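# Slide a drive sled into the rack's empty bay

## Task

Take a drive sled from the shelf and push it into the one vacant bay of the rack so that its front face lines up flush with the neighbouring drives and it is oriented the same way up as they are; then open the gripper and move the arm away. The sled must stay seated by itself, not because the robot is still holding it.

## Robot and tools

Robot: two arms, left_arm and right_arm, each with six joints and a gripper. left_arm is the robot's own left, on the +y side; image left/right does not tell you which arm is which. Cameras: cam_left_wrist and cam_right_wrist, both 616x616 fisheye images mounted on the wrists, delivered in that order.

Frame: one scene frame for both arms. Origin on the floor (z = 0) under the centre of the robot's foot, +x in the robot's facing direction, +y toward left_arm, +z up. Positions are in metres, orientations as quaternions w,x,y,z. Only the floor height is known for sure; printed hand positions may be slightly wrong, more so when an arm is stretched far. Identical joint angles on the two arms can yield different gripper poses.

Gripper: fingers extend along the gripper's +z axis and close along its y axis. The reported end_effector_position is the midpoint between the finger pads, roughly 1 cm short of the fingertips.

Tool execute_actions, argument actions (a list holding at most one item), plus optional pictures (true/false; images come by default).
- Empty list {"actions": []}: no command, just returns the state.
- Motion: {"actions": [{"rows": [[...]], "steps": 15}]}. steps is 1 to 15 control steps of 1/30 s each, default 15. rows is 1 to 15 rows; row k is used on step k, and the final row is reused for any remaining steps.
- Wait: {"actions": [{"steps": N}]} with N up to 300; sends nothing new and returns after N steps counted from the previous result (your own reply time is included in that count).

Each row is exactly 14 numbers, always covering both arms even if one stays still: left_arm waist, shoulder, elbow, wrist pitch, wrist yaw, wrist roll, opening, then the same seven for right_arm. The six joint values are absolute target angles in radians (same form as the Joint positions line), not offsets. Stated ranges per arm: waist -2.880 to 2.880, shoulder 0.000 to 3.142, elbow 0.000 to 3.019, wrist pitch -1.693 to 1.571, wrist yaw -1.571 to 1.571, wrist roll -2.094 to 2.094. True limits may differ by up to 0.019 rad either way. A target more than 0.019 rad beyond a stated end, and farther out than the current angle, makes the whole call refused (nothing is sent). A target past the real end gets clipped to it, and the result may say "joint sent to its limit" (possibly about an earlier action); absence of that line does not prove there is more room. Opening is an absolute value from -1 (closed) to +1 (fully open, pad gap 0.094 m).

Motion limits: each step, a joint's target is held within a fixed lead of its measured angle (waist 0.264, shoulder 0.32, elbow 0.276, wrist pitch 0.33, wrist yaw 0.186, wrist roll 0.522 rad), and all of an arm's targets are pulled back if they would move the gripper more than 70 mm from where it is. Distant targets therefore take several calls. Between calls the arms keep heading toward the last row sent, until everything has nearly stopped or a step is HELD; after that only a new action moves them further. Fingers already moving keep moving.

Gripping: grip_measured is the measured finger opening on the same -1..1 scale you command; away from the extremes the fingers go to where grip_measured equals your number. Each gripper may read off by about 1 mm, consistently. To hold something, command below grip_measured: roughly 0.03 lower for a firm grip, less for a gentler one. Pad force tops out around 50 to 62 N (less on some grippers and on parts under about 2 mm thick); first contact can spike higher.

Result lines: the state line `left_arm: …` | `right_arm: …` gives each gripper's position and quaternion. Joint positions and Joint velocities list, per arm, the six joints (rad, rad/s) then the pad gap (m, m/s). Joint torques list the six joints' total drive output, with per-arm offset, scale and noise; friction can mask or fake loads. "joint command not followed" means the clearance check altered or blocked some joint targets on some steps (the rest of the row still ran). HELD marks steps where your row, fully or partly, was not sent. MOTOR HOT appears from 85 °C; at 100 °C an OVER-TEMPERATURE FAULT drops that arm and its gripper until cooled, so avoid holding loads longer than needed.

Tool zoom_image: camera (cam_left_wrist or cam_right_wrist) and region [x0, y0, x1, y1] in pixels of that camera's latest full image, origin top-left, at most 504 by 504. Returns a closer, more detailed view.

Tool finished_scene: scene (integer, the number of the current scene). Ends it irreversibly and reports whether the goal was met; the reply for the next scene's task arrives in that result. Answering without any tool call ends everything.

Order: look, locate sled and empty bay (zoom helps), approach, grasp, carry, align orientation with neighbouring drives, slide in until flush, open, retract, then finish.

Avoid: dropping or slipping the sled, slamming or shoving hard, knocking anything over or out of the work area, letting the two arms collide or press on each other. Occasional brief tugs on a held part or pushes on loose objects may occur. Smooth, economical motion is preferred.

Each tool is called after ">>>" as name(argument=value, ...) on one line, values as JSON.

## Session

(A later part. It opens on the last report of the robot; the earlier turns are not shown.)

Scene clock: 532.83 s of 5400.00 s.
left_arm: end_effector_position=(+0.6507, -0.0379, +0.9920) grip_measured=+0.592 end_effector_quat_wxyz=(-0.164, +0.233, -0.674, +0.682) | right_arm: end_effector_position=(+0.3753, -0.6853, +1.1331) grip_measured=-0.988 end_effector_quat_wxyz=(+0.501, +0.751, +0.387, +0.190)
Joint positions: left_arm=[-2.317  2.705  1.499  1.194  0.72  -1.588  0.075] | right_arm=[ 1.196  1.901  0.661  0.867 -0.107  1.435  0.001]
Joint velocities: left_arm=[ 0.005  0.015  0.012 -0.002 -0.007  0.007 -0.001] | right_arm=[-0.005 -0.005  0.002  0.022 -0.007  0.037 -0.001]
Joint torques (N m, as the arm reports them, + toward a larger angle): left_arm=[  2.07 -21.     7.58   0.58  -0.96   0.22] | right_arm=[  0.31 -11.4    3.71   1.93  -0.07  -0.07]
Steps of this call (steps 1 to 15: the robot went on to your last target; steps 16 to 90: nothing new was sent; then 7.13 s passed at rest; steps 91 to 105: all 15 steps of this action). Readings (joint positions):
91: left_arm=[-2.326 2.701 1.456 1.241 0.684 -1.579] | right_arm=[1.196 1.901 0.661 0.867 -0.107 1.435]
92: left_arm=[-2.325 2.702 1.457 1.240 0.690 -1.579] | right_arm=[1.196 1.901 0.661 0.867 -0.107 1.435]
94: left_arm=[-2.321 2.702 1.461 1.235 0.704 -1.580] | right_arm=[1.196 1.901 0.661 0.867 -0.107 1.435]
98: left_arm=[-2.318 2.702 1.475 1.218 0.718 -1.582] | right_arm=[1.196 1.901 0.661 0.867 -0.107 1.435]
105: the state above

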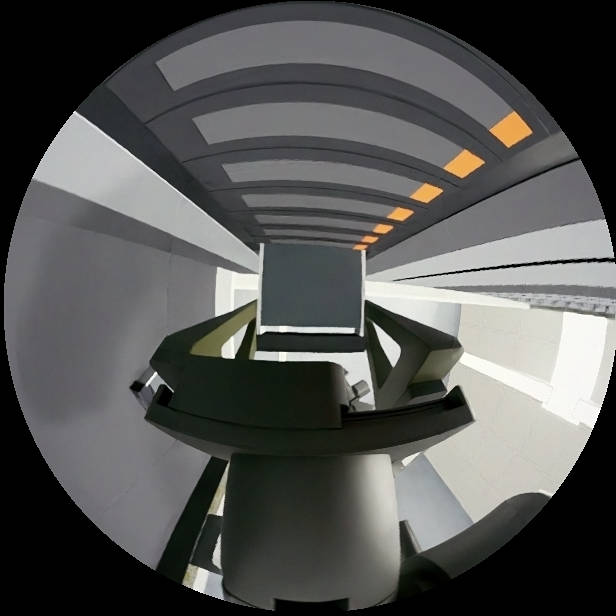

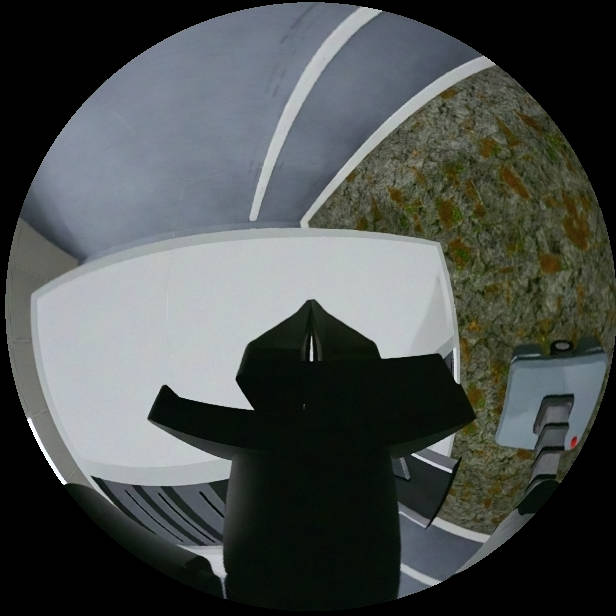

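>>> execute_actions(actions=[{"rows":[[-2.277,2.713,1.567,1.158,0.715,-1.58,0.55,1.2,1.9,0.66,0.87,-0.109,1.435,-1],[-2.275,2.714,1.576,1.149,0.718,-1.58,0.55,1.2,1.9,0.66,0.87,-0.109,1.435,-1],[-2.273,2.715,1.585,1.14,0.72,-1.58,0.55,1.2,1.9,0.66,0.87,-0.109,1.435,-1],[-2.271,2.716,1.594,1.131,0.722,-1.58,0.55,1.2,1.9,0.66,0.87,-0.109,1.435,-1],[-2.269,2.717,1.603,1.122,0.724,-1.58,0.55,1.2,1.9,0.66,0.87,-0.109,1.435,-1],[-2.267,2.718,1.612,1.113,0.726,-1.58,0.55,1.2,1.9,0.66,0.87,-0.109,1.435,-1],[-2.265,2.719,1.621,1.104,0.728,-1.58,0.55,1.2,1.9,0.66,0.87,-0.109,1.435,-1],[-2.263,2.72,1.63,1.095,0.73,-1.58,0.55,1.2,1.9,0.66,0.87,-0.109,1.435,-1]],"steps":15}])

Scene clock: 542.17 s of 5400.00 s.
left_arm: end_effector_position=(+0.6588, -0.0390, +0.9925) grip_measured=+0.588 end_effector_quat_wxyz=(-0.153, +0.227, -0.678, +0.683) | right_arm: end_effector_position=(+0.3753, -0.6853, +1.1331) grip_measured=-0.988 end_effector_quat_wxyz=(+0.501, +0.751, +0.387, +0.190)
Joint positions: left_arm=[-2.31   2.709  1.532  1.156  0.751 -1.587  0.075] | right_arm=[ 1.196  1.901  0.661  0.867 -0.107  1.435  0.001]
Joint velocities: left_arm=[ 0.005  0.005  0.017  0.007 -0.007 -0.007 -0.001] | right_arm=[-0.005  0.005 -0.022  0.022 -0.095 -0.037  0.   ]
Joint torques (N m, as the arm reports them, + toward a larger angle): left_arm=[  3.07 -21.19  10.05  -0.82  -0.98   0.14] | right_arm=[  0.33 -11.48   3.79   1.89  -0.07  -0.06]
Steps of this call (steps 1 to 15: the robot went on to your last target; steps 16 to 90: nothing new was sent; then 5.83 s passed at rest; steps 91 to 105: all 15 steps of this action). Readings (joint positions):
91: left_arm=[-2.316 2.705 1.500 1.193 0.724 -1.589] | right_arm=[1.196 1.901 0.661 0.867 -0.107 1.435]
92: left_arm=[-2.315 2.705 1.502 1.190 0.732 -1.589] | right_arm=[1.196 1.901 0.661 0.867 -0.107 1.435]
94: left_arm=[-2.312 2.706 1.511 1.180 0.744 -1.589] | right_arm=[1.196 1.901 0.661 0.867 -0.107 1.435]
98: left_arm=[-2.310 2.709 1.532 1.157 0.751 -1.587] | right_arm=[1.196 1.901 0.661 0.867 -0.107 1.435]
105: the state above

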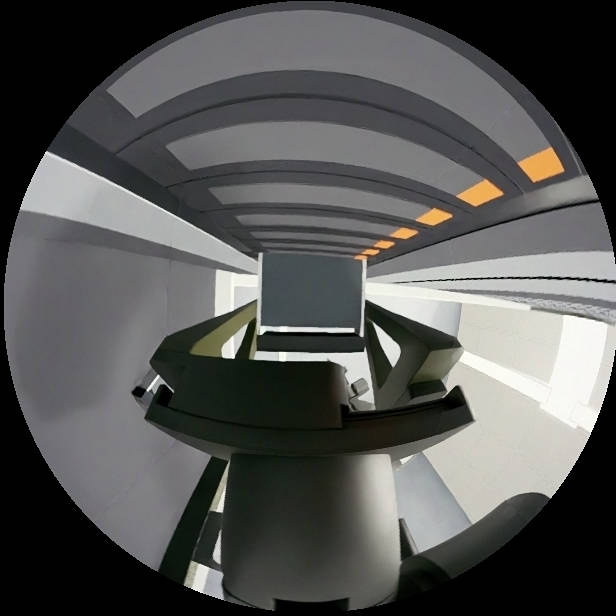

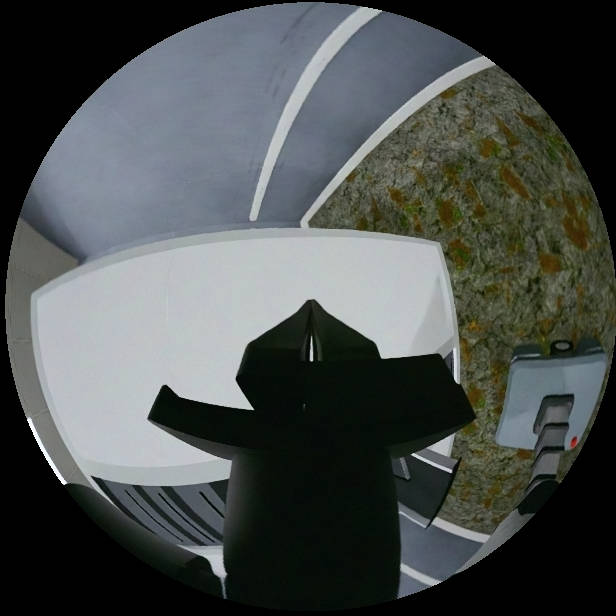

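>>> execute_actions(actions=[{"rows":[[-2.305,2.70,1.525,1.16,0.74,-1.585,0.55,1.2,1.9,0.66,0.87,-0.109,1.435,-1],[-2.305,2.70,1.525,1.16,0.74,-1.585,0.55,1.2,1.9,0.66,0.87,-0.109,1.435,-1],[-2.305,2.70,1.525,1.16,0.74,-1.585,0.55,1.2,1.9,0.66,0.87,-0.109,1.435,-1],[-2.305,2.70,1.525,1.16,0.74,-1.585,0.62,1.2,1.9,0.66,0.87,-0.109,1.435,-1],[-2.305,2.70,1.525,1.16,0.74,-1.585,0.7,1.2,1.9,0.66,0.87,-0.109,1.435,-1],[-2.305,2.70,1.525,1.16,0.74,-1.585,1,1.2,1.9,0.66,0.87,-0.109,1.435,-1]],"steps":15}], pictures=false)

>>> execute_actions(actions=[{"rows":[[-2.305,2.69,1.45,1.24,0.74,-1.585,1,1.2,1.9,0.66,0.87,-0.109,1.435,-1],[-2.305,2.69,1.45,1.24,0.74,-1.585,1,1.2,1.9,0.66,0.87,-0.109,1.435,-1],[-2.305,2.69,1.45,1.24,0.74,-1.585,1,1.2,1.9,0.66,0.87,-0.109,1.435,-1],[-2.305,2.69,1.45,1.24,0.74,-1.585,1,1.2,1.9,0.66,0.87,-0.109,1.435,-1],[-2.305,2.68,1.35,1.34,0.7,-1.585,1,1.2,1.9,0.66,0.87,-0.109,1.435,-1],[-2.305,2.68,1.35,1.34,0.7,-1.585,1,1.2,1.9,0.66,0.87,-0.109,1.435,-1],[-2.305,2.68,1.35,1.34,0.7,-1.585,1,1.2,1.9,0.66,0.87,-0.109,1.435,-1],[-2.305,2.68,1.35,1.34,0.7,-1.585,1,1.2,1.9,0.66,0.87,-0.109,1.435,-1],[-2.305,2.67,1.25,1.44,0.65,-1.585,1,1.2,1.9,0.66,0.87,-0.109,1.435,-1]],"steps":15}], pictures=false)

>>> execute_actions(actions=[{"steps":10}])

Scene clock: 559.23 s of 5400.00 s.
left_arm: end_effector_position=(+0.6582, -0.0384, +0.9917) grip_measured=+1.000 end_effector_quat_wxyz=(-0.156, +0.229, -0.677, +0.682) | right_arm: end_effector_position=(+0.3753, -0.6853, +1.1331) grip_measured=-0.988 end_effector_quat_wxyz=(+0.501, +0.751, +0.387, +0.190)
Joint positions: left_arm=[-2.311  2.709  1.527  1.161  0.743 -1.587  0.094] | right_arm=[ 1.196  1.901  0.661  0.867 -0.107  1.435  0.001]
Joint velocities: left_arm=[ 0.005 -0.005  0.002  0.002 -0.066  0.007  0.   ] | right_arm=[ 0.005 -0.005 -0.002 -0.022 -0.007  0.051 -0.002]
Joint torques (N m, as the arm reports them, + toward a larger angle): left_arm=[ -0.55 -23.01   3.58   2.02  -0.13   0.09] | right_arm=[  0.26 -11.52   3.75   1.86  -0.08  -0.06]
Steps of this call (steps 1 to 15: the robot went on to your last target; steps 16 to 90: nothing new was sent; then 13.57 s passed at rest; steps 91 to 105: all 15 steps of this action). Readings (joint positions):
91: left_arm=[-2.311 2.709 1.529 1.160 0.751 -1.587] | right_arm=[1.196 1.901 0.661 0.867 -0.107 1.435]
92: left_arm=[-2.311 2.709 1.528 1.160 0.749 -1.587] | right_arm=[1.196 1.901 0.661 0.867 -0.107 1.435]
94: left_arm=[-2.311 2.709 1.528 1.161 0.749 -1.587] | right_arm=[1.196 1.901 0.661 0.867 -0.107 1.435]
98: left_arm=[-2.311 2.709 1.527 1.161 0.743 -1.587] | right_arm=[1.196 1.901 0.661 0.867 -0.107 1.435]
105: the state above

Scene clock: 559.73 s of 5400.00 s.
left_arm: end_effector_position=(+0.5732, -0.0023, +0.9739) grip_measured=+1.000 end_effector_quat_wxyz=(+0.181, -0.264, +0.672, -0.668) | right_arm: end_effector_position=(+0.3753, -0.6853, +1.1331) grip_measured=-0.988 end_effector_quat_wxyz=(+0.501, +0.751, +0.387, +0.190)
Joint positions: left_arm=[-2.309  2.689  1.241  1.411  0.655 -1.587  0.094] | right_arm=[ 1.196  1.901  0.661  0.867 -0.107  1.435  0.001]
Joint velocities: left_arm=[-0.005  0.005  0.007  0.042 -0.022 -0.007  0.   ] | right_arm=[ 0.005  0.005  0.012 -0.012 -0.022 -0.007 -0.   ]
Joint torques (N m, as the arm reports them, + toward a larger angle): left_arm=[ -1.02 -20.46   2.64   3.39  -0.16   0.09] | right_arm=[  0.33 -11.39   3.82   1.85  -0.08  -0.05]
Steps of this call (steps 1 to 15: all 15 steps of this action). Readings (joint positions):
1: left_arm=[-2.311 2.708 1.517 1.172 0.741 -1.587] | right_arm=[1.196 1.901 0.661 0.867 -0.107 1.435]
2: left_arm=[-2.311 2.702 1.497 1.191 0.741 -1.587] | right_arm=[1.196 1.901 0.661 0.867 -0.107 1.435]
4: left_arm=[-2.311 2.698 1.465 1.212 0.741 -1.587] | right_arm=[1.196 1.901 0.661 0.867 -0.107 1.435]
8: left_arm=[-2.310 2.691 1.362 1.303 0.705 -1.587] | right_arm=[1.196 1.901 0.661 0.867 -0.107 1.435]
15: the state above

Scene clock: 560.07 s of 5400.00 s.
left_arm: end_effector_position=(+0.5740, -0.0022, +0.9761) grip_measured=+1.000 end_effector_quat_wxyz=(+0.184, -0.262, +0.670, -0.669) | right_arm: end_effector_position=(+0.3753, -0.6853, +1.1331) grip_measured=-0.988 end_effector_quat_wxyz=(+0.501, +0.751, +0.387, +0.190)
Joint positions: left_arm=[-2.309  2.688  1.241  1.417  0.653 -1.587  0.094] | right_arm=[ 1.196  1.901  0.661  0.867 -0.107  1.435  0.001]
Joint velocities: left_arm=[-0.024 -0.005  0.007 -0.002  0.007 -0.022  0.   ] | right_arm=[ 0.005  0.005 -0.007  0.012  0.037  0.037  0.   ]
Joint torques (N m, as the arm reports them, + toward a larger angle): left_arm=[ -0.99 -20.64   2.54   3.11  -0.14   0.09] | right_arm=[  0.46 -11.55   3.76   1.9   -0.07  -0.06]
Steps of this call (steps 1 to 10: the robot went on to your last target). Readings (joint positions):
1: left_arm=[-2.309 2.689 1.241 1.413 0.654 -1.587] | right_arm=[1.196 1.901 0.661 0.867 -0.107 1.435]
2: left_arm=[-2.309 2.688 1.241 1.415 0.653 -1.587] | right_arm=[1.196 1.901 0.661 0.867 -0.107 1.435]
4: left_arm=[-2.309 2.688 1.241 1.417 0.653 -1.587] | right_arm=[1.196 1.901 0.661 0.867 -0.107 1.435]
8: left_arm=[-2.309 2.688 1.241 1.417 0.653 -1.587] | right_arm=[1.196 1.901 0.661 0.867 -0.107 1.435]
10: the state above

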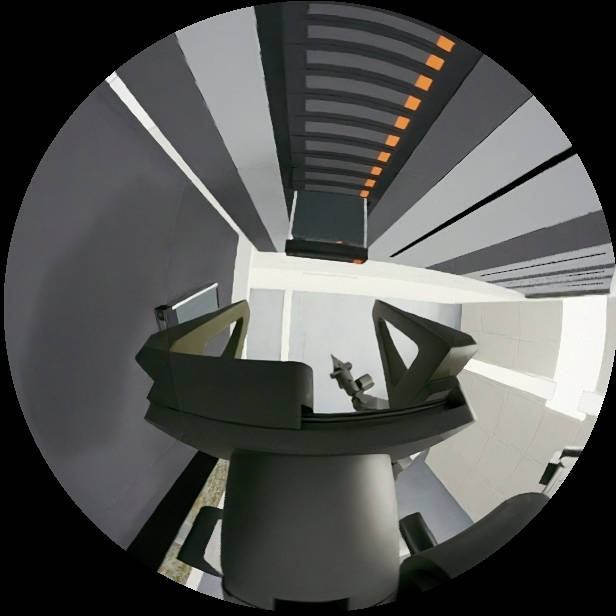

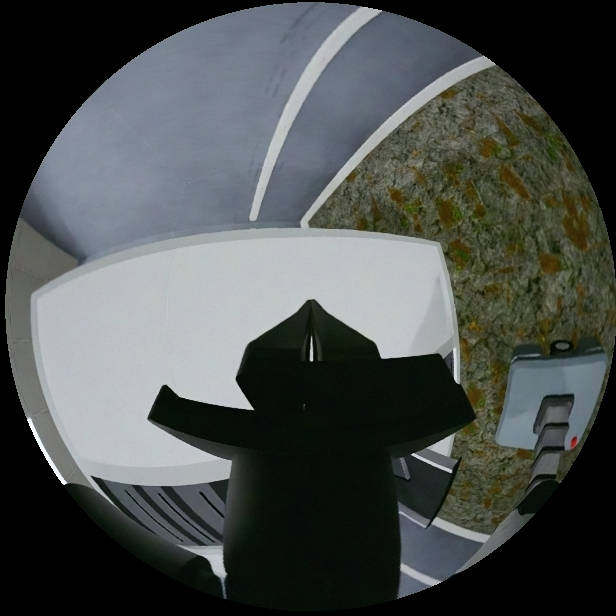

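>>> execute_actions(actions=[{"rows":[[-2.4,2.68,1.18,1.5,0.5,-1.2,0,1.2,1.9,0.66,0.87,-0.109,1.435,-1],[-2.4,2.68,1.18,1.5,0.5,-1.2,0,1.2,1.9,0.66,0.87,-0.109,1.435,-1],[-2.4,2.68,1.18,1.5,0.5,-1.2,0,1.2,1.9,0.66,0.87,-0.109,1.435,-1],[-2.4,2.68,1.18,1.5,0.5,-1.2,0,1.2,1.9,0.66,0.87,-0.109,1.435,-1],[-2.4,2.68,1.18,1.5,0.5,-1.2,0,1.2,1.9,0.66,0.87,-0.109,1.435,-1],[-2.6,2.68,1.18,1.5,0.3,-0.6,-1,1.2,1.9,0.66,0.87,-0.109,1.435,-1],[-2.6,2.68,1.18,1.5,0.3,-0.6,-1,1.2,1.9,0.66,0.87,-0.109,1.435,-1],[-2.6,2.68,1.18,1.5,0.3,-0.6,-1,1.2,1.9,0.66,0.87,-0.109,1.435,-1],[-2.6,2.68,1.18,1.5,0.3,-0.6,-1,1.2,1.9,0.66,0.87,-0.109,1.435,-1],[-2.6,2.68,1.18,1.5,0.3,-0.6,-1,1.2,1.9,0.66,0.87,-0.109,1.435,-1],[-2.78,2.68,1.18,1.5,0.1,0,-1,1.2,1.9,0.66,0.87,-0.109,1.435,-1]],"steps":15}], pictures=false)

>>> execute_actions(actions=[{"rows":[[-2.78,2.67,1.2,1.49,-0.2,0,-1,1.2,1.9,0.66,0.87,-0.109,1.435,-1],[-2.78,2.67,1.2,1.49,-0.2,0,-1,1.2,1.9,0.66,0.87,-0.109,1.435,-1],[-2.78,2.67,1.2,1.49,-0.2,0,-1,1.2,1.9,0.66,0.87,-0.109,1.435,-1],[-2.78,2.67,1.2,1.49,-0.45,0,-1,1.2,1.9,0.66,0.87,-0.109,1.435,-1],[-2.78,2.67,1.2,1.49,-0.45,0,-1,1.2,1.9,0.66,0.87,-0.109,1.435,-1],[-2.78,2.67,1.2,1.49,-0.45,0,-1,1.2,1.9,0.66,0.87,-0.109,1.435,-1],[-2.78,2.67,1.2,1.49,-0.685,0,-1,1.2,1.9,0.66,0.87,-0.109,1.435,-1]],"steps":15}], pictures=false)

>>> execute_actions(actions=[{"steps":10}])

Scene clock: 590.87 s of 5400.00 s.
left_arm: end_effector_position=(+0.4741, -0.1618, +0.9845) grip_measured=-0.982 end_effector_quat_wxyz=(+0.502, +0.040, +0.724, -0.471) | right_arm: end_effector_position=(+0.3753, -0.6853, +1.1331) grip_measured=-0.988 end_effector_quat_wxyz=(+0.501, +0.751, +0.387, +0.190)
Joint positions: left_arm=[-2.725  2.686  1.18   1.475  0.115 -0.626  0.001] | right_arm=[ 1.196  1.901  0.661  0.867 -0.107  1.435  0.001]
Joint velocities: left_arm=[-1.197 -0.005 -0.022  0.007 -0.315  2.718  0.   ] | right_arm=[-0.015 -0.005 -0.017  0.002 -0.066  0.007 -0.   ]
Joint torques (N m, as the arm reports them, + toward a larger angle): left_arm=[  0.26 -18.9    1.62   3.33  -0.19   0.08] | right_arm=[  0.47 -11.51   3.8    1.85  -0.07  -0.06]
Steps of this call (steps 1 to 15: the robot went on to your last target; steps 16 to 90: nothing new was sent; then 27.30 s passed at rest; steps 91 to 105: all 15 steps of this action). Readings (joint positions):
91: left_arm=[-2.317 2.688 1.232 1.429 0.572 -1.525] | right_arm=[1.196 1.901 0.661 0.867 -0.107 1.435]
92: left_arm=[-2.324 2.686 1.219 1.448 0.526 -1.463] | right_arm=[1.196 1.901 0.661 0.867 -0.107 1.435]
94: left_arm=[-2.351 2.686 1.195 1.470 0.505 -1.372] | right_arm=[1.196 1.901 0.661 0.867 -0.107 1.435]
98: left_arm=[-2.447 2.686 1.180 1.473 0.355 -1.160] | right_arm=[1.196 1.901 0.661 0.867 -0.107 1.435]
105: the state above

Scene clock: 591.37 s of 5400.00 s.
left_arm: end_effector_position=(+0.5151, -0.0632, +0.9814) grip_measured=-0.983 end_effector_quat_wxyz=(+0.676, -0.002, +0.736, -0.036) | right_arm: end_effector_position=(+0.3753, -0.6853, +1.1331) grip_measured=-0.988 end_effector_quat_wxyz=(+0.501, +0.751, +0.387, +0.190)
Joint positions: left_arm=[-2.767  2.686  1.186  1.475 -0.683 -0.036  0.001] | right_arm=[ 1.196  1.901  0.661  0.867 -0.107  1.435  0.001]
Joint velocities: left_arm=[-0.005 -0.005 -0.012 -0.012 -0.081  0.154  0.001] | right_arm=[-0.015 -0.015  0.017  0.012 -0.022 -0.081 -0.001]
Joint torques (N m, as the arm reports them, + toward a larger angle): left_arm=[ -2.59 -19.97   2.65   2.69  -0.08   0.13] | right_arm=[  0.54 -11.22   3.72   1.88  -0.07  -0.06]
Steps of this call (steps 1 to 15: all 15 steps of this action). Readings (joint positions):
1: left_arm=[-2.766 2.686 1.180 1.475 0.022 -0.526] | right_arm=[1.196 1.901 0.661 0.867 -0.107 1.435]
2: left_arm=[-2.800 2.686 1.181 1.475 -0.079 -0.427] | right_arm=[1.196 1.901 0.661 0.867 -0.107 1.435]
4: left_arm=[-2.838 2.686 1.184 1.475 -0.241 -0.276] | right_arm=[1.196 1.901 0.661 0.867 -0.107 1.435]
8: left_arm=[-2.826 2.686 1.186 1.475 -0.603 -0.119] | right_arm=[1.196 1.901 0.661 0.867 -0.107 1.435]
15: the state above

Scene clock: 591.70 s of 5400.00 s.
left_arm: end_effector_position=(+0.5138, -0.0653, +0.9816) grip_measured=-0.983 end_effector_quat_wxyz=(+0.677, +0.007, +0.736, -0.030) | right_arm: end_effector_position=(+0.3753, -0.6853, +1.1331) grip_measured=-0.988 end_effector_quat_wxyz=(+0.501, +0.751, +0.387, +0.190)
Joint positions: left_arm=[-2.771  2.686  1.186  1.475 -0.683 -0.016  0.001] | right_arm=[ 1.196  1.901  0.661  0.867 -0.107  1.435  0.001]
Joint velocities: left_arm=[ 0.005 -0.005 -0.022 -0.022 -0.022  0.007 -0.   ] | right_arm=[ 0.005 -0.015 -0.007  0.002 -0.007  0.007  0.   ]
Joint torques (N m, as the arm reports them, + toward a larger angle): left_arm=[ -2.15 -19.91   2.69   2.71  -0.08   0.12] | right_arm=[  0.35 -11.33   3.77   1.94  -0.08  -0.06]
Steps of this call (steps 1 to 10: the robot went on to your last target). Readings (joint positions):
1: left_arm=[-2.767 2.686 1.186 1.475 -0.683 -0.032] | right_arm=[1.196 1.901 0.661 0.867 -0.107 1.435]
2: left_arm=[-2.768 2.686 1.186 1.475 -0.683 -0.028] | right_arm=[1.196 1.901 0.661 0.867 -0.107 1.435]
4: left_arm=[-2.770 2.686 1.186 1.475 -0.683 -0.023] | right_arm=[1.196 1.901 0.661 0.867 -0.107 1.435]
8: left_arm=[-2.771 2.686 1.186 1.475 -0.683 -0.017] | right_arm=[1.196 1.901 0.661 0.867 -0.107 1.435]
10: the state above

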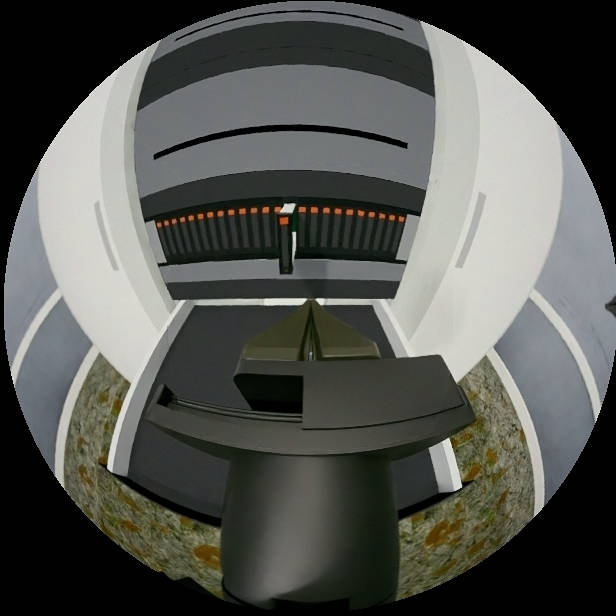

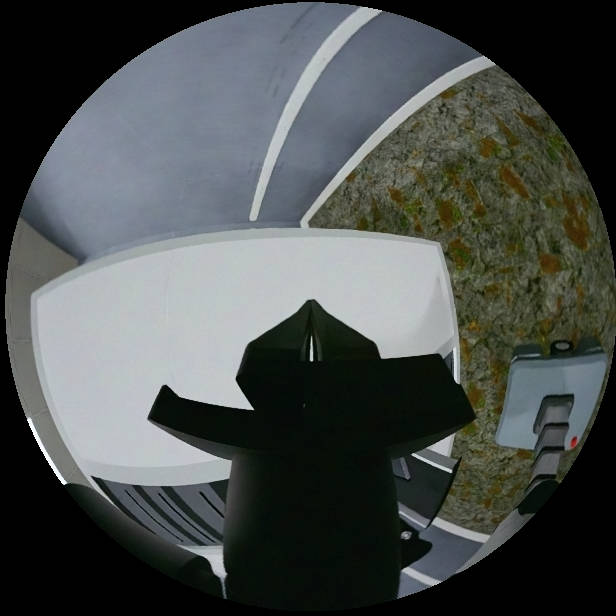

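>>> execute_actions(actions=[{"rows":[[-2.70,2.67,1.26,1.43,-0.61,0,-1,1.2,1.9,0.66,0.87,-0.109,1.435,-1],[-2.70,2.67,1.26,1.43,-0.61,0,-1,1.2,1.9,0.66,0.87,-0.109,1.435,-1],[-2.70,2.67,1.26,1.43,-0.61,0,-1,1.2,1.9,0.66,0.87,-0.109,1.435,-1],[-2.70,2.67,1.26,1.43,-0.61,0,-1,1.2,1.9,0.66,0.87,-0.109,1.435,-1],[-2.70,2.67,1.26,1.43,-0.61,0,-1,1.2,1.9,0.66,0.87,-0.109,1.435,-1],[-2.62,2.67,1.33,1.36,-0.535,0,-1,1.2,1.9,0.66,0.87,-0.109,1.435,-1]],"steps":15}])

Scene clock: 605.20 s of 5400.00 s.
left_arm: end_effector_position=(+0.6114, -0.0194, +0.9921) grip_measured=-0.983 end_effector_quat_wxyz=(+0.688, -0.011, +0.725, -0.026) | right_arm: end_effector_position=(+0.3753, -0.6853, +1.1331) grip_measured=-0.988 end_effector_quat_wxyz=(+0.501, +0.751, +0.387, +0.190)
Joint positions: left_arm=[-2.596  2.68   1.32   1.373 -0.539 -0.012  0.001] | right_arm=[ 1.196  1.901  0.661  0.867 -0.107  1.435  0.001]
Joint velocities: left_arm=[-0.005 -0.005 -0.007 -0.022  0.007 -0.066  0.002] | right_arm=[ 0.005 -0.005  0.022  0.002  0.022  0.081 -0.001]
Joint torques (N m, as the arm reports them, + toward a larger angle): left_arm=[ -3.93 -20.73   3.29   1.5    0.12   0.1 ] | right_arm=[  0.46 -11.49   3.8    1.91  -0.07  -0.06]
Steps of this call (steps 1 to 30: the robot went on to your last target; steps 31 to 90: nothing new was sent; then 10.00 s passed at rest; steps 91 to 105: all 15 steps of this action). Readings (joint positions):
91: left_arm=[-2.766 2.686 1.190 1.468 -0.647 -0.013] | right_arm=[1.196 1.901 0.661 0.867 -0.107 1.435]
92: left_arm=[-2.760 2.687 1.201 1.457 -0.625 -0.013] | right_arm=[1.196 1.901 0.661 0.867 -0.107 1.435]
94: left_arm=[-2.738 2.687 1.227 1.445 -0.614 -0.013] | right_arm=[1.196 1.901 0.661 0.867 -0.107 1.435]
98: left_arm=[-2.672 2.686 1.287 1.390 -0.542 -0.012] | right_arm=[1.196 1.901 0.661 0.867 -0.107 1.435]
105: the state above

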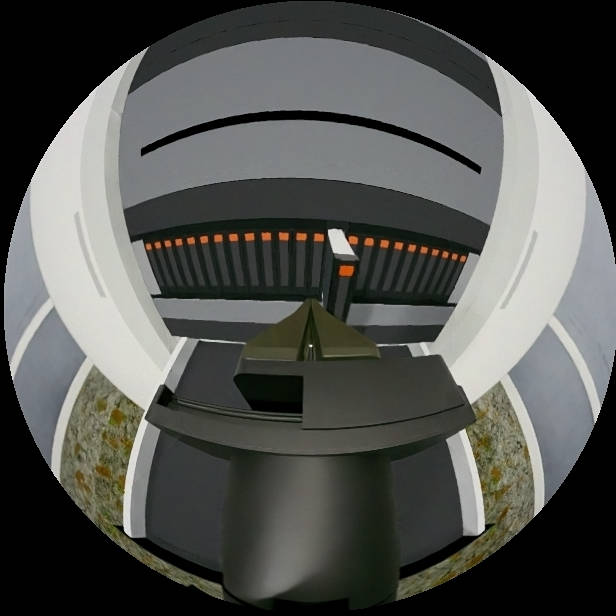

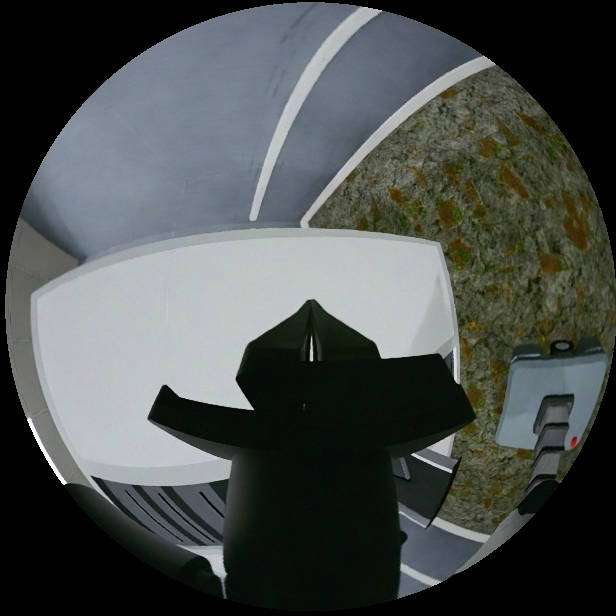

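>>> execute_actions(actions=[{"rows":[[-2.64,2.67,1.33,1.36,-0.55,0,-1,1.2,1.9,0.66,0.87,-0.109,1.435,-1]],"steps":15}])

Scene clock: 608.57 s of 5400.00 s.
left_arm: end_effector_position=(+0.6001, -0.0414, +0.9933) grip_measured=-0.983 end_effector_quat_wxyz=(+0.688, -0.001, +0.725, -0.037) | right_arm: end_effector_position=(+0.3753, -0.6853, +1.1331) grip_measured=-0.988 end_effector_quat_wxyz=(+0.501, +0.751, +0.387, +0.190)
Joint positions: left_arm=[-2.634  2.68   1.32   1.371 -0.547 -0.012  0.001] | right_arm=[ 1.196  1.901  0.661  0.867 -0.107  1.435  0.001]
Joint velocities: left_arm=[-0.005 -0.005  0.002  0.002 -0.066 -0.051  0.001] | right_arm=[-0.024  0.005 -0.002 -0.007 -0.125 -0.007  0.   ]
Joint torques (N m, as the arm reports them, + toward a larger angle): left_arm=[ -2.12 -20.82   3.3    1.52  -0.15   0.1 ] | right_arm=[  0.58 -11.5    3.74   1.88  -0.08  -0.04]
Steps of this call (steps 1 to 30: the robot went on to your last target; steps 31 to 86: nothing new was sent; steps 87 to 101: all 15 steps of this action). Readings (joint positions):
87: left_arm=[-2.615 2.680 1.320 1.371 -0.543 -0.012] | right_arm=[1.196 1.901 0.661 0.867 -0.107 1.435]
88: left_arm=[-2.617 2.680 1.320 1.371 -0.546 -0.012] | right_arm=[1.196 1.901 0.661 0.867 -0.107 1.435]
90: left_arm=[-2.621 2.680 1.320 1.371 -0.547 -0.012] | right_arm=[1.196 1.901 0.661 0.867 -0.107 1.435]
94: left_arm=[-2.631 2.680 1.320 1.371 -0.547 -0.012] | right_arm=[1.196 1.901 0.661 0.867 -0.107 1.435]
101: the state above

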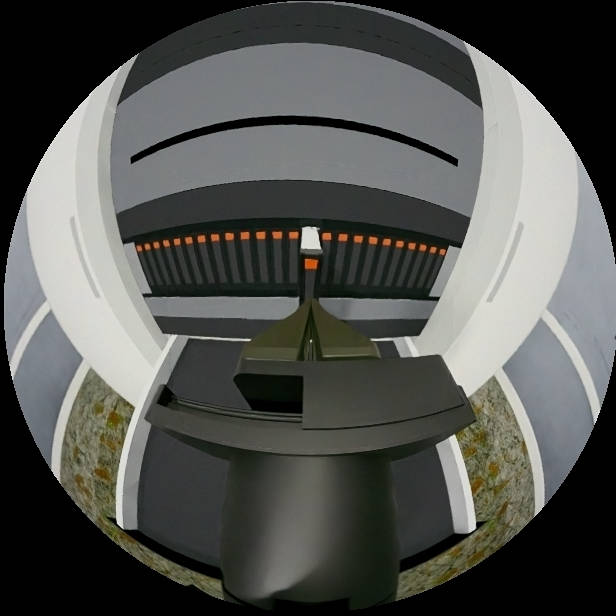

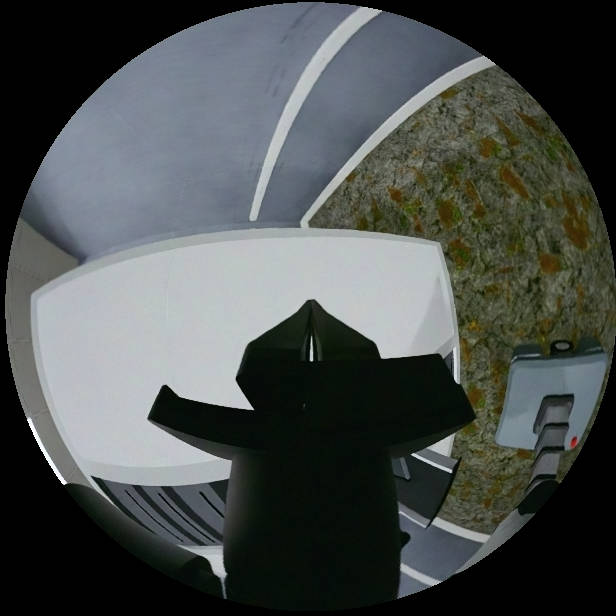

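>>> execute_actions(actions=[{"rows":[[-2.62,2.672,1.35,1.35,-0.54,0,-1,1.2,1.9,0.66,0.87,-0.109,1.435,-1],[-2.614,2.673,1.36,1.338,-0.533,0,-1,1.2,1.9,0.66,0.87,-0.109,1.435,-1],[-2.608,2.674,1.372,1.326,-0.527,0,-1,1.2,1.9,0.66,0.87,-0.109,1.435,-1],[-2.602,2.675,1.384,1.314,-0.521,0,-1,1.2,1.9,0.66,0.87,-0.109,1.435,-1],[-2.596,2.676,1.396,1.302,-0.515,0,-1,1.2,1.9,0.66,0.87,-0.109,1.435,-1],[-2.59,2.677,1.408,1.29,-0.509,0,-1,1.2,1.9,0.66,0.87,-0.109,1.435,-1],[-2.584,2.678,1.42,1.278,-0.503,0,-1,1.2,1.9,0.66,0.87,-0.109,1.435,-1],[-2.578,2.679,1.432,1.266,-0.497,0,-1,1.2,1.9,0.66,0.87,-0.109,1.435,-1],[-2.572,2.68,1.444,1.254,-0.491,0,-1,1.2,1.9,0.66,0.87,-0.109,1.435,-1],[-2.566,2.681,1.456,1.242,-0.486,0,-1,1.2,1.9,0.66,0.87,-0.109,1.435,-1],[-2.562,2.682,1.465,1.235,-0.483,0,-1,1.2,1.9,0.66,0.87,-0.109,1.435,-1]],"steps":15}])

Scene clock: 618.60 s of 5400.00 s.
left_arm: end_effector_position=(+0.6600, -0.0301, +1.0018) grip_measured=-0.983 end_effector_quat_wxyz=(+0.688, -0.004, +0.725, -0.033) | right_arm: end_effector_position=(+0.3753, -0.6853, +1.1331) grip_measured=-0.988 end_effector_quat_wxyz=(+0.501, +0.751, +0.387, +0.190)
Joint positions: left_arm=[-2.564  2.68   1.443  1.249 -0.486 -0.012  0.001] | right_arm=[ 1.196  1.901  0.661  0.867 -0.107  1.435  0.001]
Joint velocities: left_arm=[ 0.103 -0.005  0.022 -0.037 -0.022  0.007  0.   ] | right_arm=[-0.005  0.005  0.002  0.002 -0.007  0.051  0.   ]
Joint torques (N m, as the arm reports them, + toward a larger angle): left_arm=[ -1.7  -21.68   4.76   1.51   0.15   0.1 ] | right_arm=[  0.4  -11.49   3.85   1.92  -0.08  -0.06]
Steps of this call (steps 1 to 15: the robot went on to your last target; steps 16 to 90: nothing new was sent; then 6.53 s passed at rest; steps 91 to 105: all 15 steps of this action). Readings (joint positions):
91: left_arm=[-2.633 2.680 1.320 1.370 -0.545 -0.012] | right_arm=[1.196 1.901 0.661 0.867 -0.107 1.435]
92: left_arm=[-2.633 2.680 1.322 1.364 -0.540 -0.012] | right_arm=[1.196 1.901 0.661 0.867 -0.107 1.435]
94: left_arm=[-2.628 2.680 1.332 1.345 -0.529 -0.012] | right_arm=[1.196 1.901 0.661 0.867 -0.107 1.435]
98: left_arm=[-2.607 2.680 1.378 1.299 -0.504 -0.012] | right_arm=[1.196 1.901 0.661 0.867 -0.107 1.435]
105: the state above

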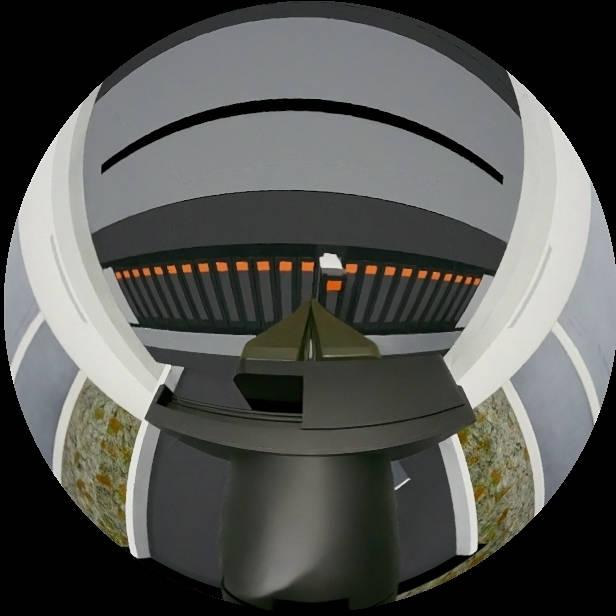

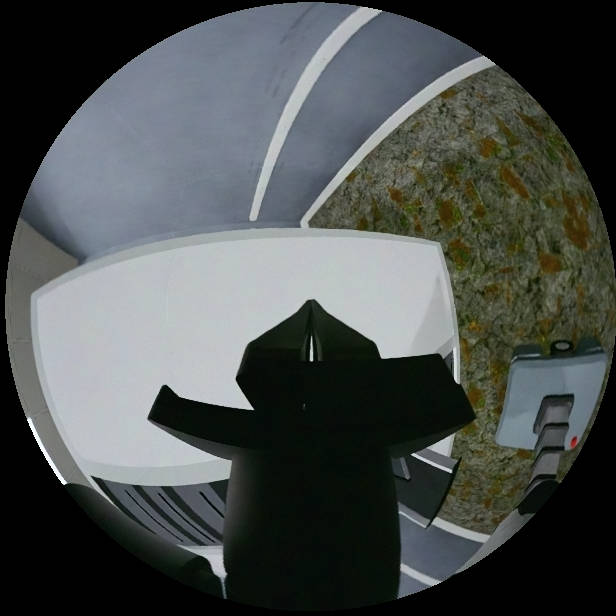

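>>> execute_actions(actions=[{"rows":[[-2.595,2.70,1.455,1.24,-0.5,0,-1,1.2,1.9,0.66,0.87,-0.109,1.435,-1]],"steps":15}])

Scene clock: 623.30 s of 5400.00 s.
left_arm: end_effector_position=(+0.6473, -0.0465, +0.9925) grip_measured=-0.983 end_effector_quat_wxyz=(+0.682, +0.006, +0.730, -0.037) | right_arm: end_effector_position=(+0.3753, -0.6853, +1.1331) grip_measured=-0.988 end_effector_quat_wxyz=(+0.501, +0.751, +0.387, +0.190)
Joint positions: left_arm=[-2.593  2.694  1.443  1.246 -0.497 -0.012  0.001] | right_arm=[ 1.196  1.901  0.661  0.867 -0.107  1.435  0.001]
Joint velocities: left_arm=[ 0.015  0.005  0.002 -0.007  0.007  0.022 -0.001] | right_arm=[-0.015 -0.005 -0.002  0.007  0.066  0.051  0.   ]
Joint torques (N m, as the arm reports them, + toward a larger angle): left_arm=[ -1.91 -20.93   4.18   1.77  -0.13   0.1 ] | right_arm=[  0.32 -11.52   3.76   1.92  -0.07  -0.04]
Steps of this call (steps 1 to 15: the robot went on to your last target; steps 16 to 90: nothing new was sent; then 1.20 s passed at rest; steps 91 to 105: all 15 steps of this action). Readings (joint positions):
91: left_arm=[-2.562 2.680 1.443 1.246 -0.492 -0.012] | right_arm=[1.196 1.901 0.661 0.867 -0.107 1.435]
92: left_arm=[-2.563 2.681 1.443 1.246 -0.495 -0.012] | right_arm=[1.196 1.901 0.661 0.867 -0.107 1.435]
94: left_arm=[-2.570 2.684 1.443 1.246 -0.497 -0.012] | right_arm=[1.196 1.901 0.661 0.867 -0.107 1.435]
98: left_arm=[-2.587 2.691 1.443 1.246 -0.497 -0.012] | right_arm=[1.196 1.901 0.661 0.867 -0.107 1.435]
105: the state above

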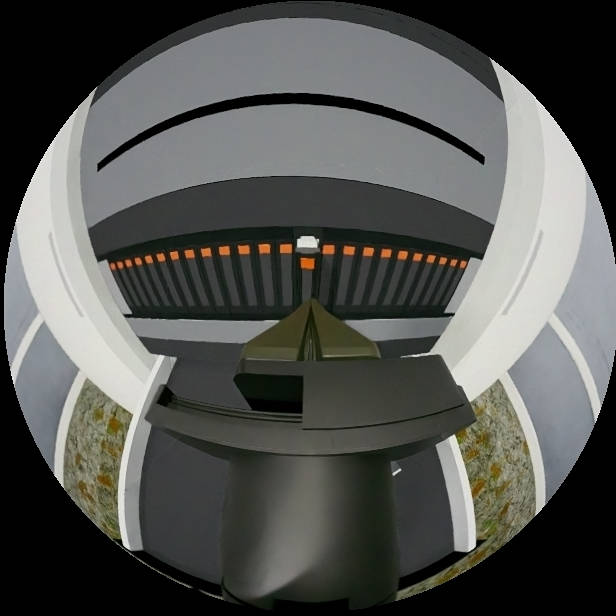

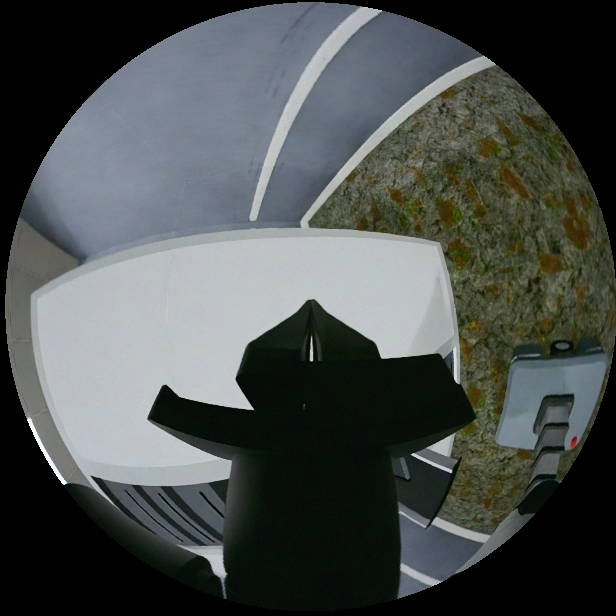

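>>> execute_actions(actions=[{"rows":[[-2.58,2.702,1.47,1.225,-0.49,0,-1,1.2,1.9,0.66,0.87,-0.109,1.435,-1],[-2.576,2.703,1.48,1.215,-0.486,0,-1,1.2,1.9,0.66,0.87,-0.109,1.435,-1],[-2.572,2.704,1.49,1.205,-0.482,0,-1,1.2,1.9,0.66,0.87,-0.109,1.435,-1],[-2.568,2.705,1.5,1.195,-0.478,0,-1,1.2,1.9,0.66,0.87,-0.109,1.435,-1],[-2.564,2.706,1.51,1.185,-0.474,0,-1,1.2,1.9,0.66,0.87,-0.109,1.435,-1],[-2.56,2.707,1.52,1.175,-0.47,0,-1,1.2,1.9,0.66,0.87,-0.109,1.435,-1],[-2.556,2.708,1.53,1.165,-0.466,0,-1,1.2,1.9,0.66,0.87,-0.109,1.435,-1],[-2.552,2.71,1.54,1.158,-0.462,0,-1,1.2,1.9,0.66,0.87,-0.109,1.435,-1]],"steps":15}])

Scene clock: 635.27 s of 5400.00 s.
left_arm: end_effector_position=(+0.6772, -0.0370, +0.9892) grip_measured=-0.983 end_effector_quat_wxyz=(+0.676, +0.007, +0.736, -0.032) | right_arm: end_effector_position=(+0.3753, -0.6853, +1.1331) grip_measured=-0.988 end_effector_quat_wxyz=(+0.501, +0.751, +0.387, +0.190)
Joint positions: left_arm=[-2.555  2.704  1.51   1.17  -0.465 -0.012  0.001] | right_arm=[ 1.196  1.901  0.661  0.867 -0.107  1.435  0.001]
Joint velocities: left_arm=[ 0.015  0.005 -0.022 -0.012  0.022 -0.007 -0.   ] | right_arm=[-0.015  0.005  0.007  0.007  0.051 -0.022 -0.   ]
Joint torques (N m, as the arm reports them, + toward a larger angle): left_arm=[ -1.63 -21.58   5.73   1.74   0.11   0.1 ] | right_arm=[  0.47 -11.52   3.74   1.86  -0.08  -0.06]
Steps of this call (steps 1 to 15: the robot went on to your last target; steps 16 to 90: nothing new was sent; then 8.47 s passed at rest; steps 91 to 105: all 15 steps of this action). Readings (joint positions):
91: left_arm=[-2.593 2.694 1.443 1.244 -0.495 -0.012] | right_arm=[1.196 1.901 0.661 0.867 -0.107 1.435]
92: left_arm=[-2.592 2.694 1.444 1.239 -0.492 -0.012] | right_arm=[1.196 1.901 0.661 0.867 -0.107 1.435]
94: left_arm=[-2.589 2.695 1.450 1.223 -0.484 -0.012] | right_arm=[1.196 1.901 0.661 0.867 -0.107 1.435]
98: left_arm=[-2.576 2.702 1.486 1.185 -0.468 -0.012] | right_arm=[1.196 1.901 0.661 0.867 -0.107 1.435]
105: the state above

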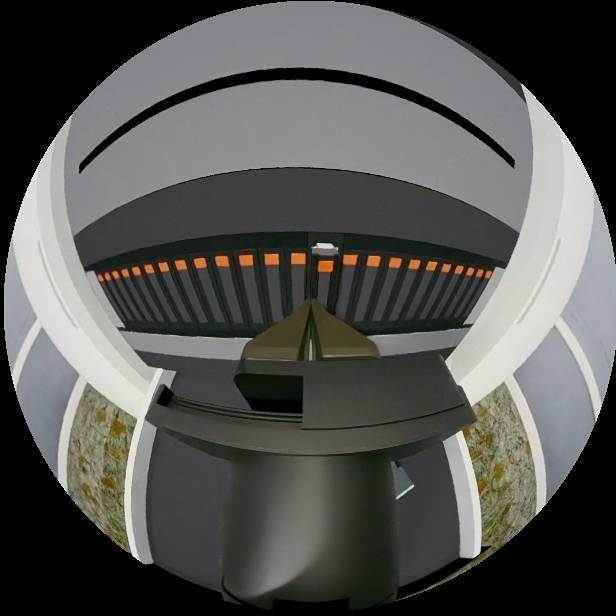

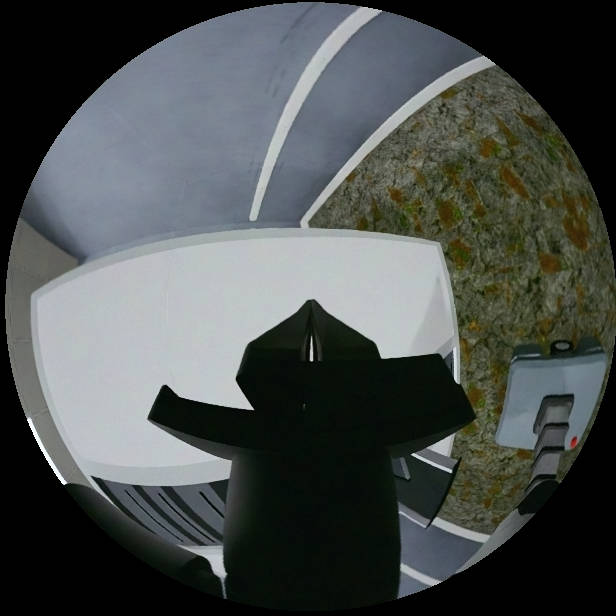

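>>> execute_actions(actions=[{"rows":[[-2.56,2.71,1.49,1.19,-0.47,0,-1,1.2,1.9,0.66,0.87,-0.109,1.435,-1],[-2.56,2.71,1.49,1.19,-0.47,0,-1,1.2,1.9,0.66,0.87,-0.109,1.435,-1],[-2.56,2.71,1.49,1.19,-0.47,0,-1,1.2,1.9,0.66,0.87,-0.109,1.435,-1],[-2.56,2.71,1.49,1.19,-0.47,0,-1,1.2,1.9,0.66,0.87,-0.109,1.435,-1],[-2.56,2.71,1.49,1.19,-0.47,0,-1,1.2,1.9,0.66,0.87,-0.109,1.435,-1],[-2.582,2.71,1.49,1.19,-0.485,0,-1,1.2,1.9,0.66,0.87,-0.109,1.435,-1]],"steps":15}])

Scene clock: 644.43 s of 5400.00 s.
left_arm: end_effector_position=(+0.6645, -0.0448, +0.9827) grip_measured=-0.983 end_effector_quat_wxyz=(+0.670, +0.012, +0.742, -0.030) | right_arm: end_effector_position=(+0.3753, -0.6853, +1.1331) grip_measured=-0.988 end_effector_quat_wxyz=(+0.501, +0.751, +0.387, +0.190)
Joint positions: left_arm=[-2.575  2.706  1.492  1.17  -0.482 -0.012  0.001] | right_arm=[ 1.196  1.901  0.661  0.867 -0.107  1.435  0.001]
Joint velocities: left_arm=[-0.044 -0.005  0.007 -0.022  0.007  0.037 -0.001] | right_arm=[ 0.015  0.005 -0.007  0.012  0.022 -0.007  0.   ]
Joint torques (N m, as the arm reports them, + toward a larger angle): left_arm=[ -1.78 -21.21   3.71   2.98  -0.17   0.11] | right_arm=[  0.34 -11.4    3.82   1.91  -0.08  -0.07]
Steps of this call (steps 1 to 15: the robot went on to your last target; steps 16 to 90: nothing new was sent; then 5.67 s passed at rest; steps 91 to 105: all 15 steps of this action). Readings (joint positions):
91: left_arm=[-2.555 2.704 1.508 1.169 -0.465 -0.012] | right_arm=[1.196 1.901 0.661 0.867 -0.107 1.435]
92: left_arm=[-2.555 2.704 1.505 1.170 -0.466 -0.012] | right_arm=[1.196 1.901 0.661 0.867 -0.107 1.435]
94: left_arm=[-2.555 2.704 1.498 1.170 -0.467 -0.012] | right_arm=[1.196 1.901 0.661 0.867 -0.107 1.435]
98: left_arm=[-2.559 2.706 1.492 1.170 -0.481 -0.012] | right_arm=[1.196 1.901 0.661 0.867 -0.107 1.435]
105: the state above

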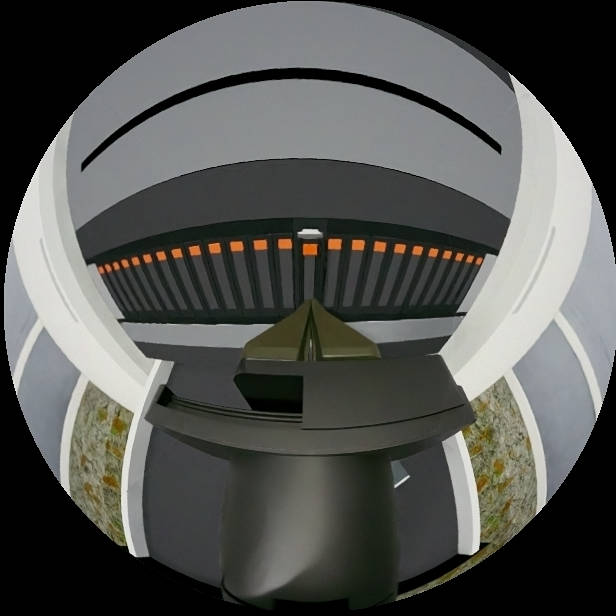

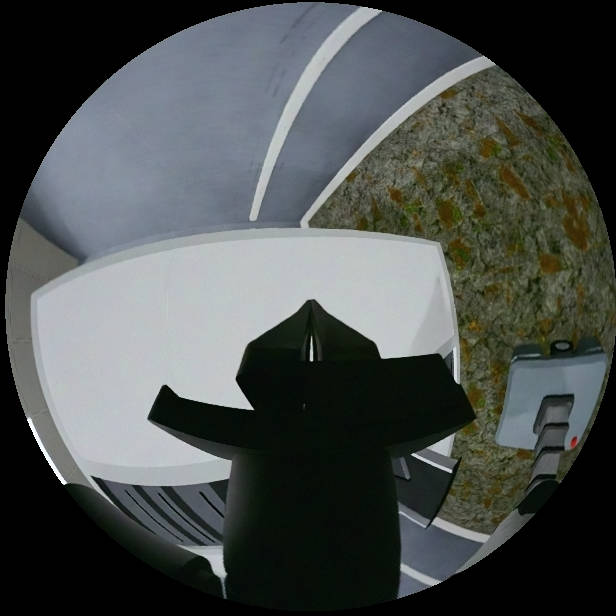

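>>> execute_actions(actions=[{"rows":[[-2.578,2.71,1.52,1.17,-0.48,0,-1,1.2,1.9,0.66,0.87,-0.109,1.435,-1],[-2.574,2.71,1.53,1.16,-0.477,0,-1,1.2,1.9,0.66,0.87,-0.109,1.435,-1],[-2.57,2.71,1.54,1.15,-0.474,0,-1,1.2,1.9,0.66,0.87,-0.109,1.435,-1],[-2.566,2.711,1.55,1.14,-0.471,0,-1,1.2,1.9,0.66,0.87,-0.109,1.435,-1],[-2.562,2.712,1.56,1.13,-0.468,0,-1,1.2,1.9,0.66,0.87,-0.109,1.435,-1],[-2.558,2.713,1.57,1.12,-0.465,0,-1,1.2,1.9,0.66,0.87,-0.109,1.435,-1],[-2.554,2.714,1.58,1.11,-0.462,0,-1,1.2,1.9,0.66,0.87,-0.109,1.435,-1],[-2.55,2.715,1.59,1.10,-0.459,0,-1,1.2,1.9,0.66,0.87,-0.109,1.435,-1],[-2.546,2.716,1.60,1.09,-0.456,0,-1,1.2,1.9,0.66,0.87,-0.109,1.435,-1]],"steps":15}])

Scene clock: 655.63 s of 5400.00 s.
left_arm: end_effector_position=(+0.6880, -0.0513, +0.9859) grip_measured=-0.983 end_effector_quat_wxyz=(+0.668, +0.017, +0.743, -0.033) | right_arm: end_effector_position=(+0.3753, -0.6853, +1.1331) grip_measured=-0.988 end_effector_quat_wxyz=(+0.501, +0.751, +0.387, +0.190)
Joint positions: left_arm=[-2.562  2.713  1.561  1.103 -0.456 -0.012  0.001] | right_arm=[ 1.196  1.901  0.661  0.867 -0.107  1.435  0.001]
Joint velocities: left_arm=[ 0.015 -0.015  0.002 -0.012  0.037 -0.051 -0.   ] | right_arm=[-0.015  0.005  0.002  0.027 -0.007 -0.007  0.   ]
Joint torques (N m, as the arm reports them, + toward a larger angle): left_arm=[ -0.28 -22.5    6.55   1.7   -0.02   0.1 ] | right_arm=[  0.36 -11.54   3.69   1.91  -0.06  -0.06]
Steps of this call (steps 1 to 15: the robot went on to your last target; steps 16 to 90: nothing new was sent; then 7.70 s passed at rest; steps 91 to 105: all 15 steps of this action). Readings (joint positions):
91: left_arm=[-2.576 2.706 1.492 1.170 -0.482 -0.012] | right_arm=[1.196 1.901 0.661 0.867 -0.107 1.435]
92: left_arm=[-2.576 2.706 1.492 1.170 -0.481 -0.012] | right_arm=[1.196 1.901 0.661 0.867 -0.107 1.435]
94: left_arm=[-2.576 2.706 1.497 1.163 -0.477 -0.012] | right_arm=[1.196 1.901 0.661 0.867 -0.107 1.435]
98: left_arm=[-2.573 2.710 1.533 1.128 -0.464 -0.012] | right_arm=[1.196 1.901 0.661 0.867 -0.107 1.435]
105: the state above

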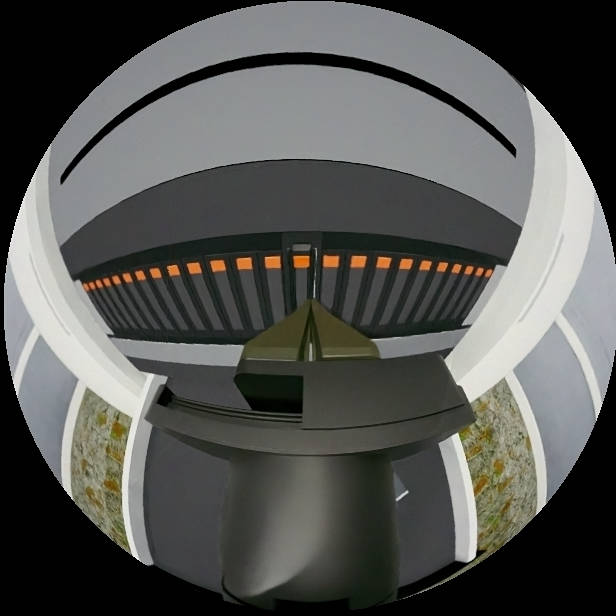

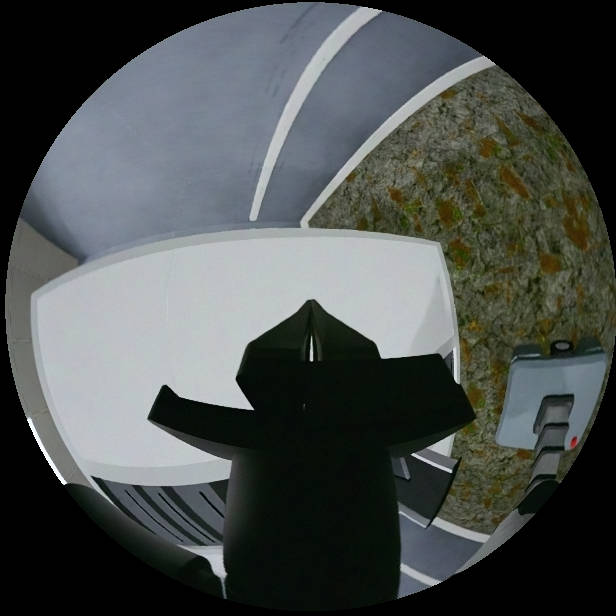

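>>> zoom_image(camera="cam_left_wrist", region=[230,210,400,320])

Region (230, 210, 400, 320) of cam_left_wrist's 616x616 image, scaled by 2.965, with more detail than that image has; it fills the top 326 rows of this view, and the rest is white.

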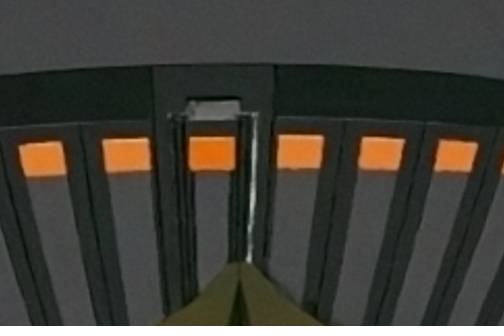

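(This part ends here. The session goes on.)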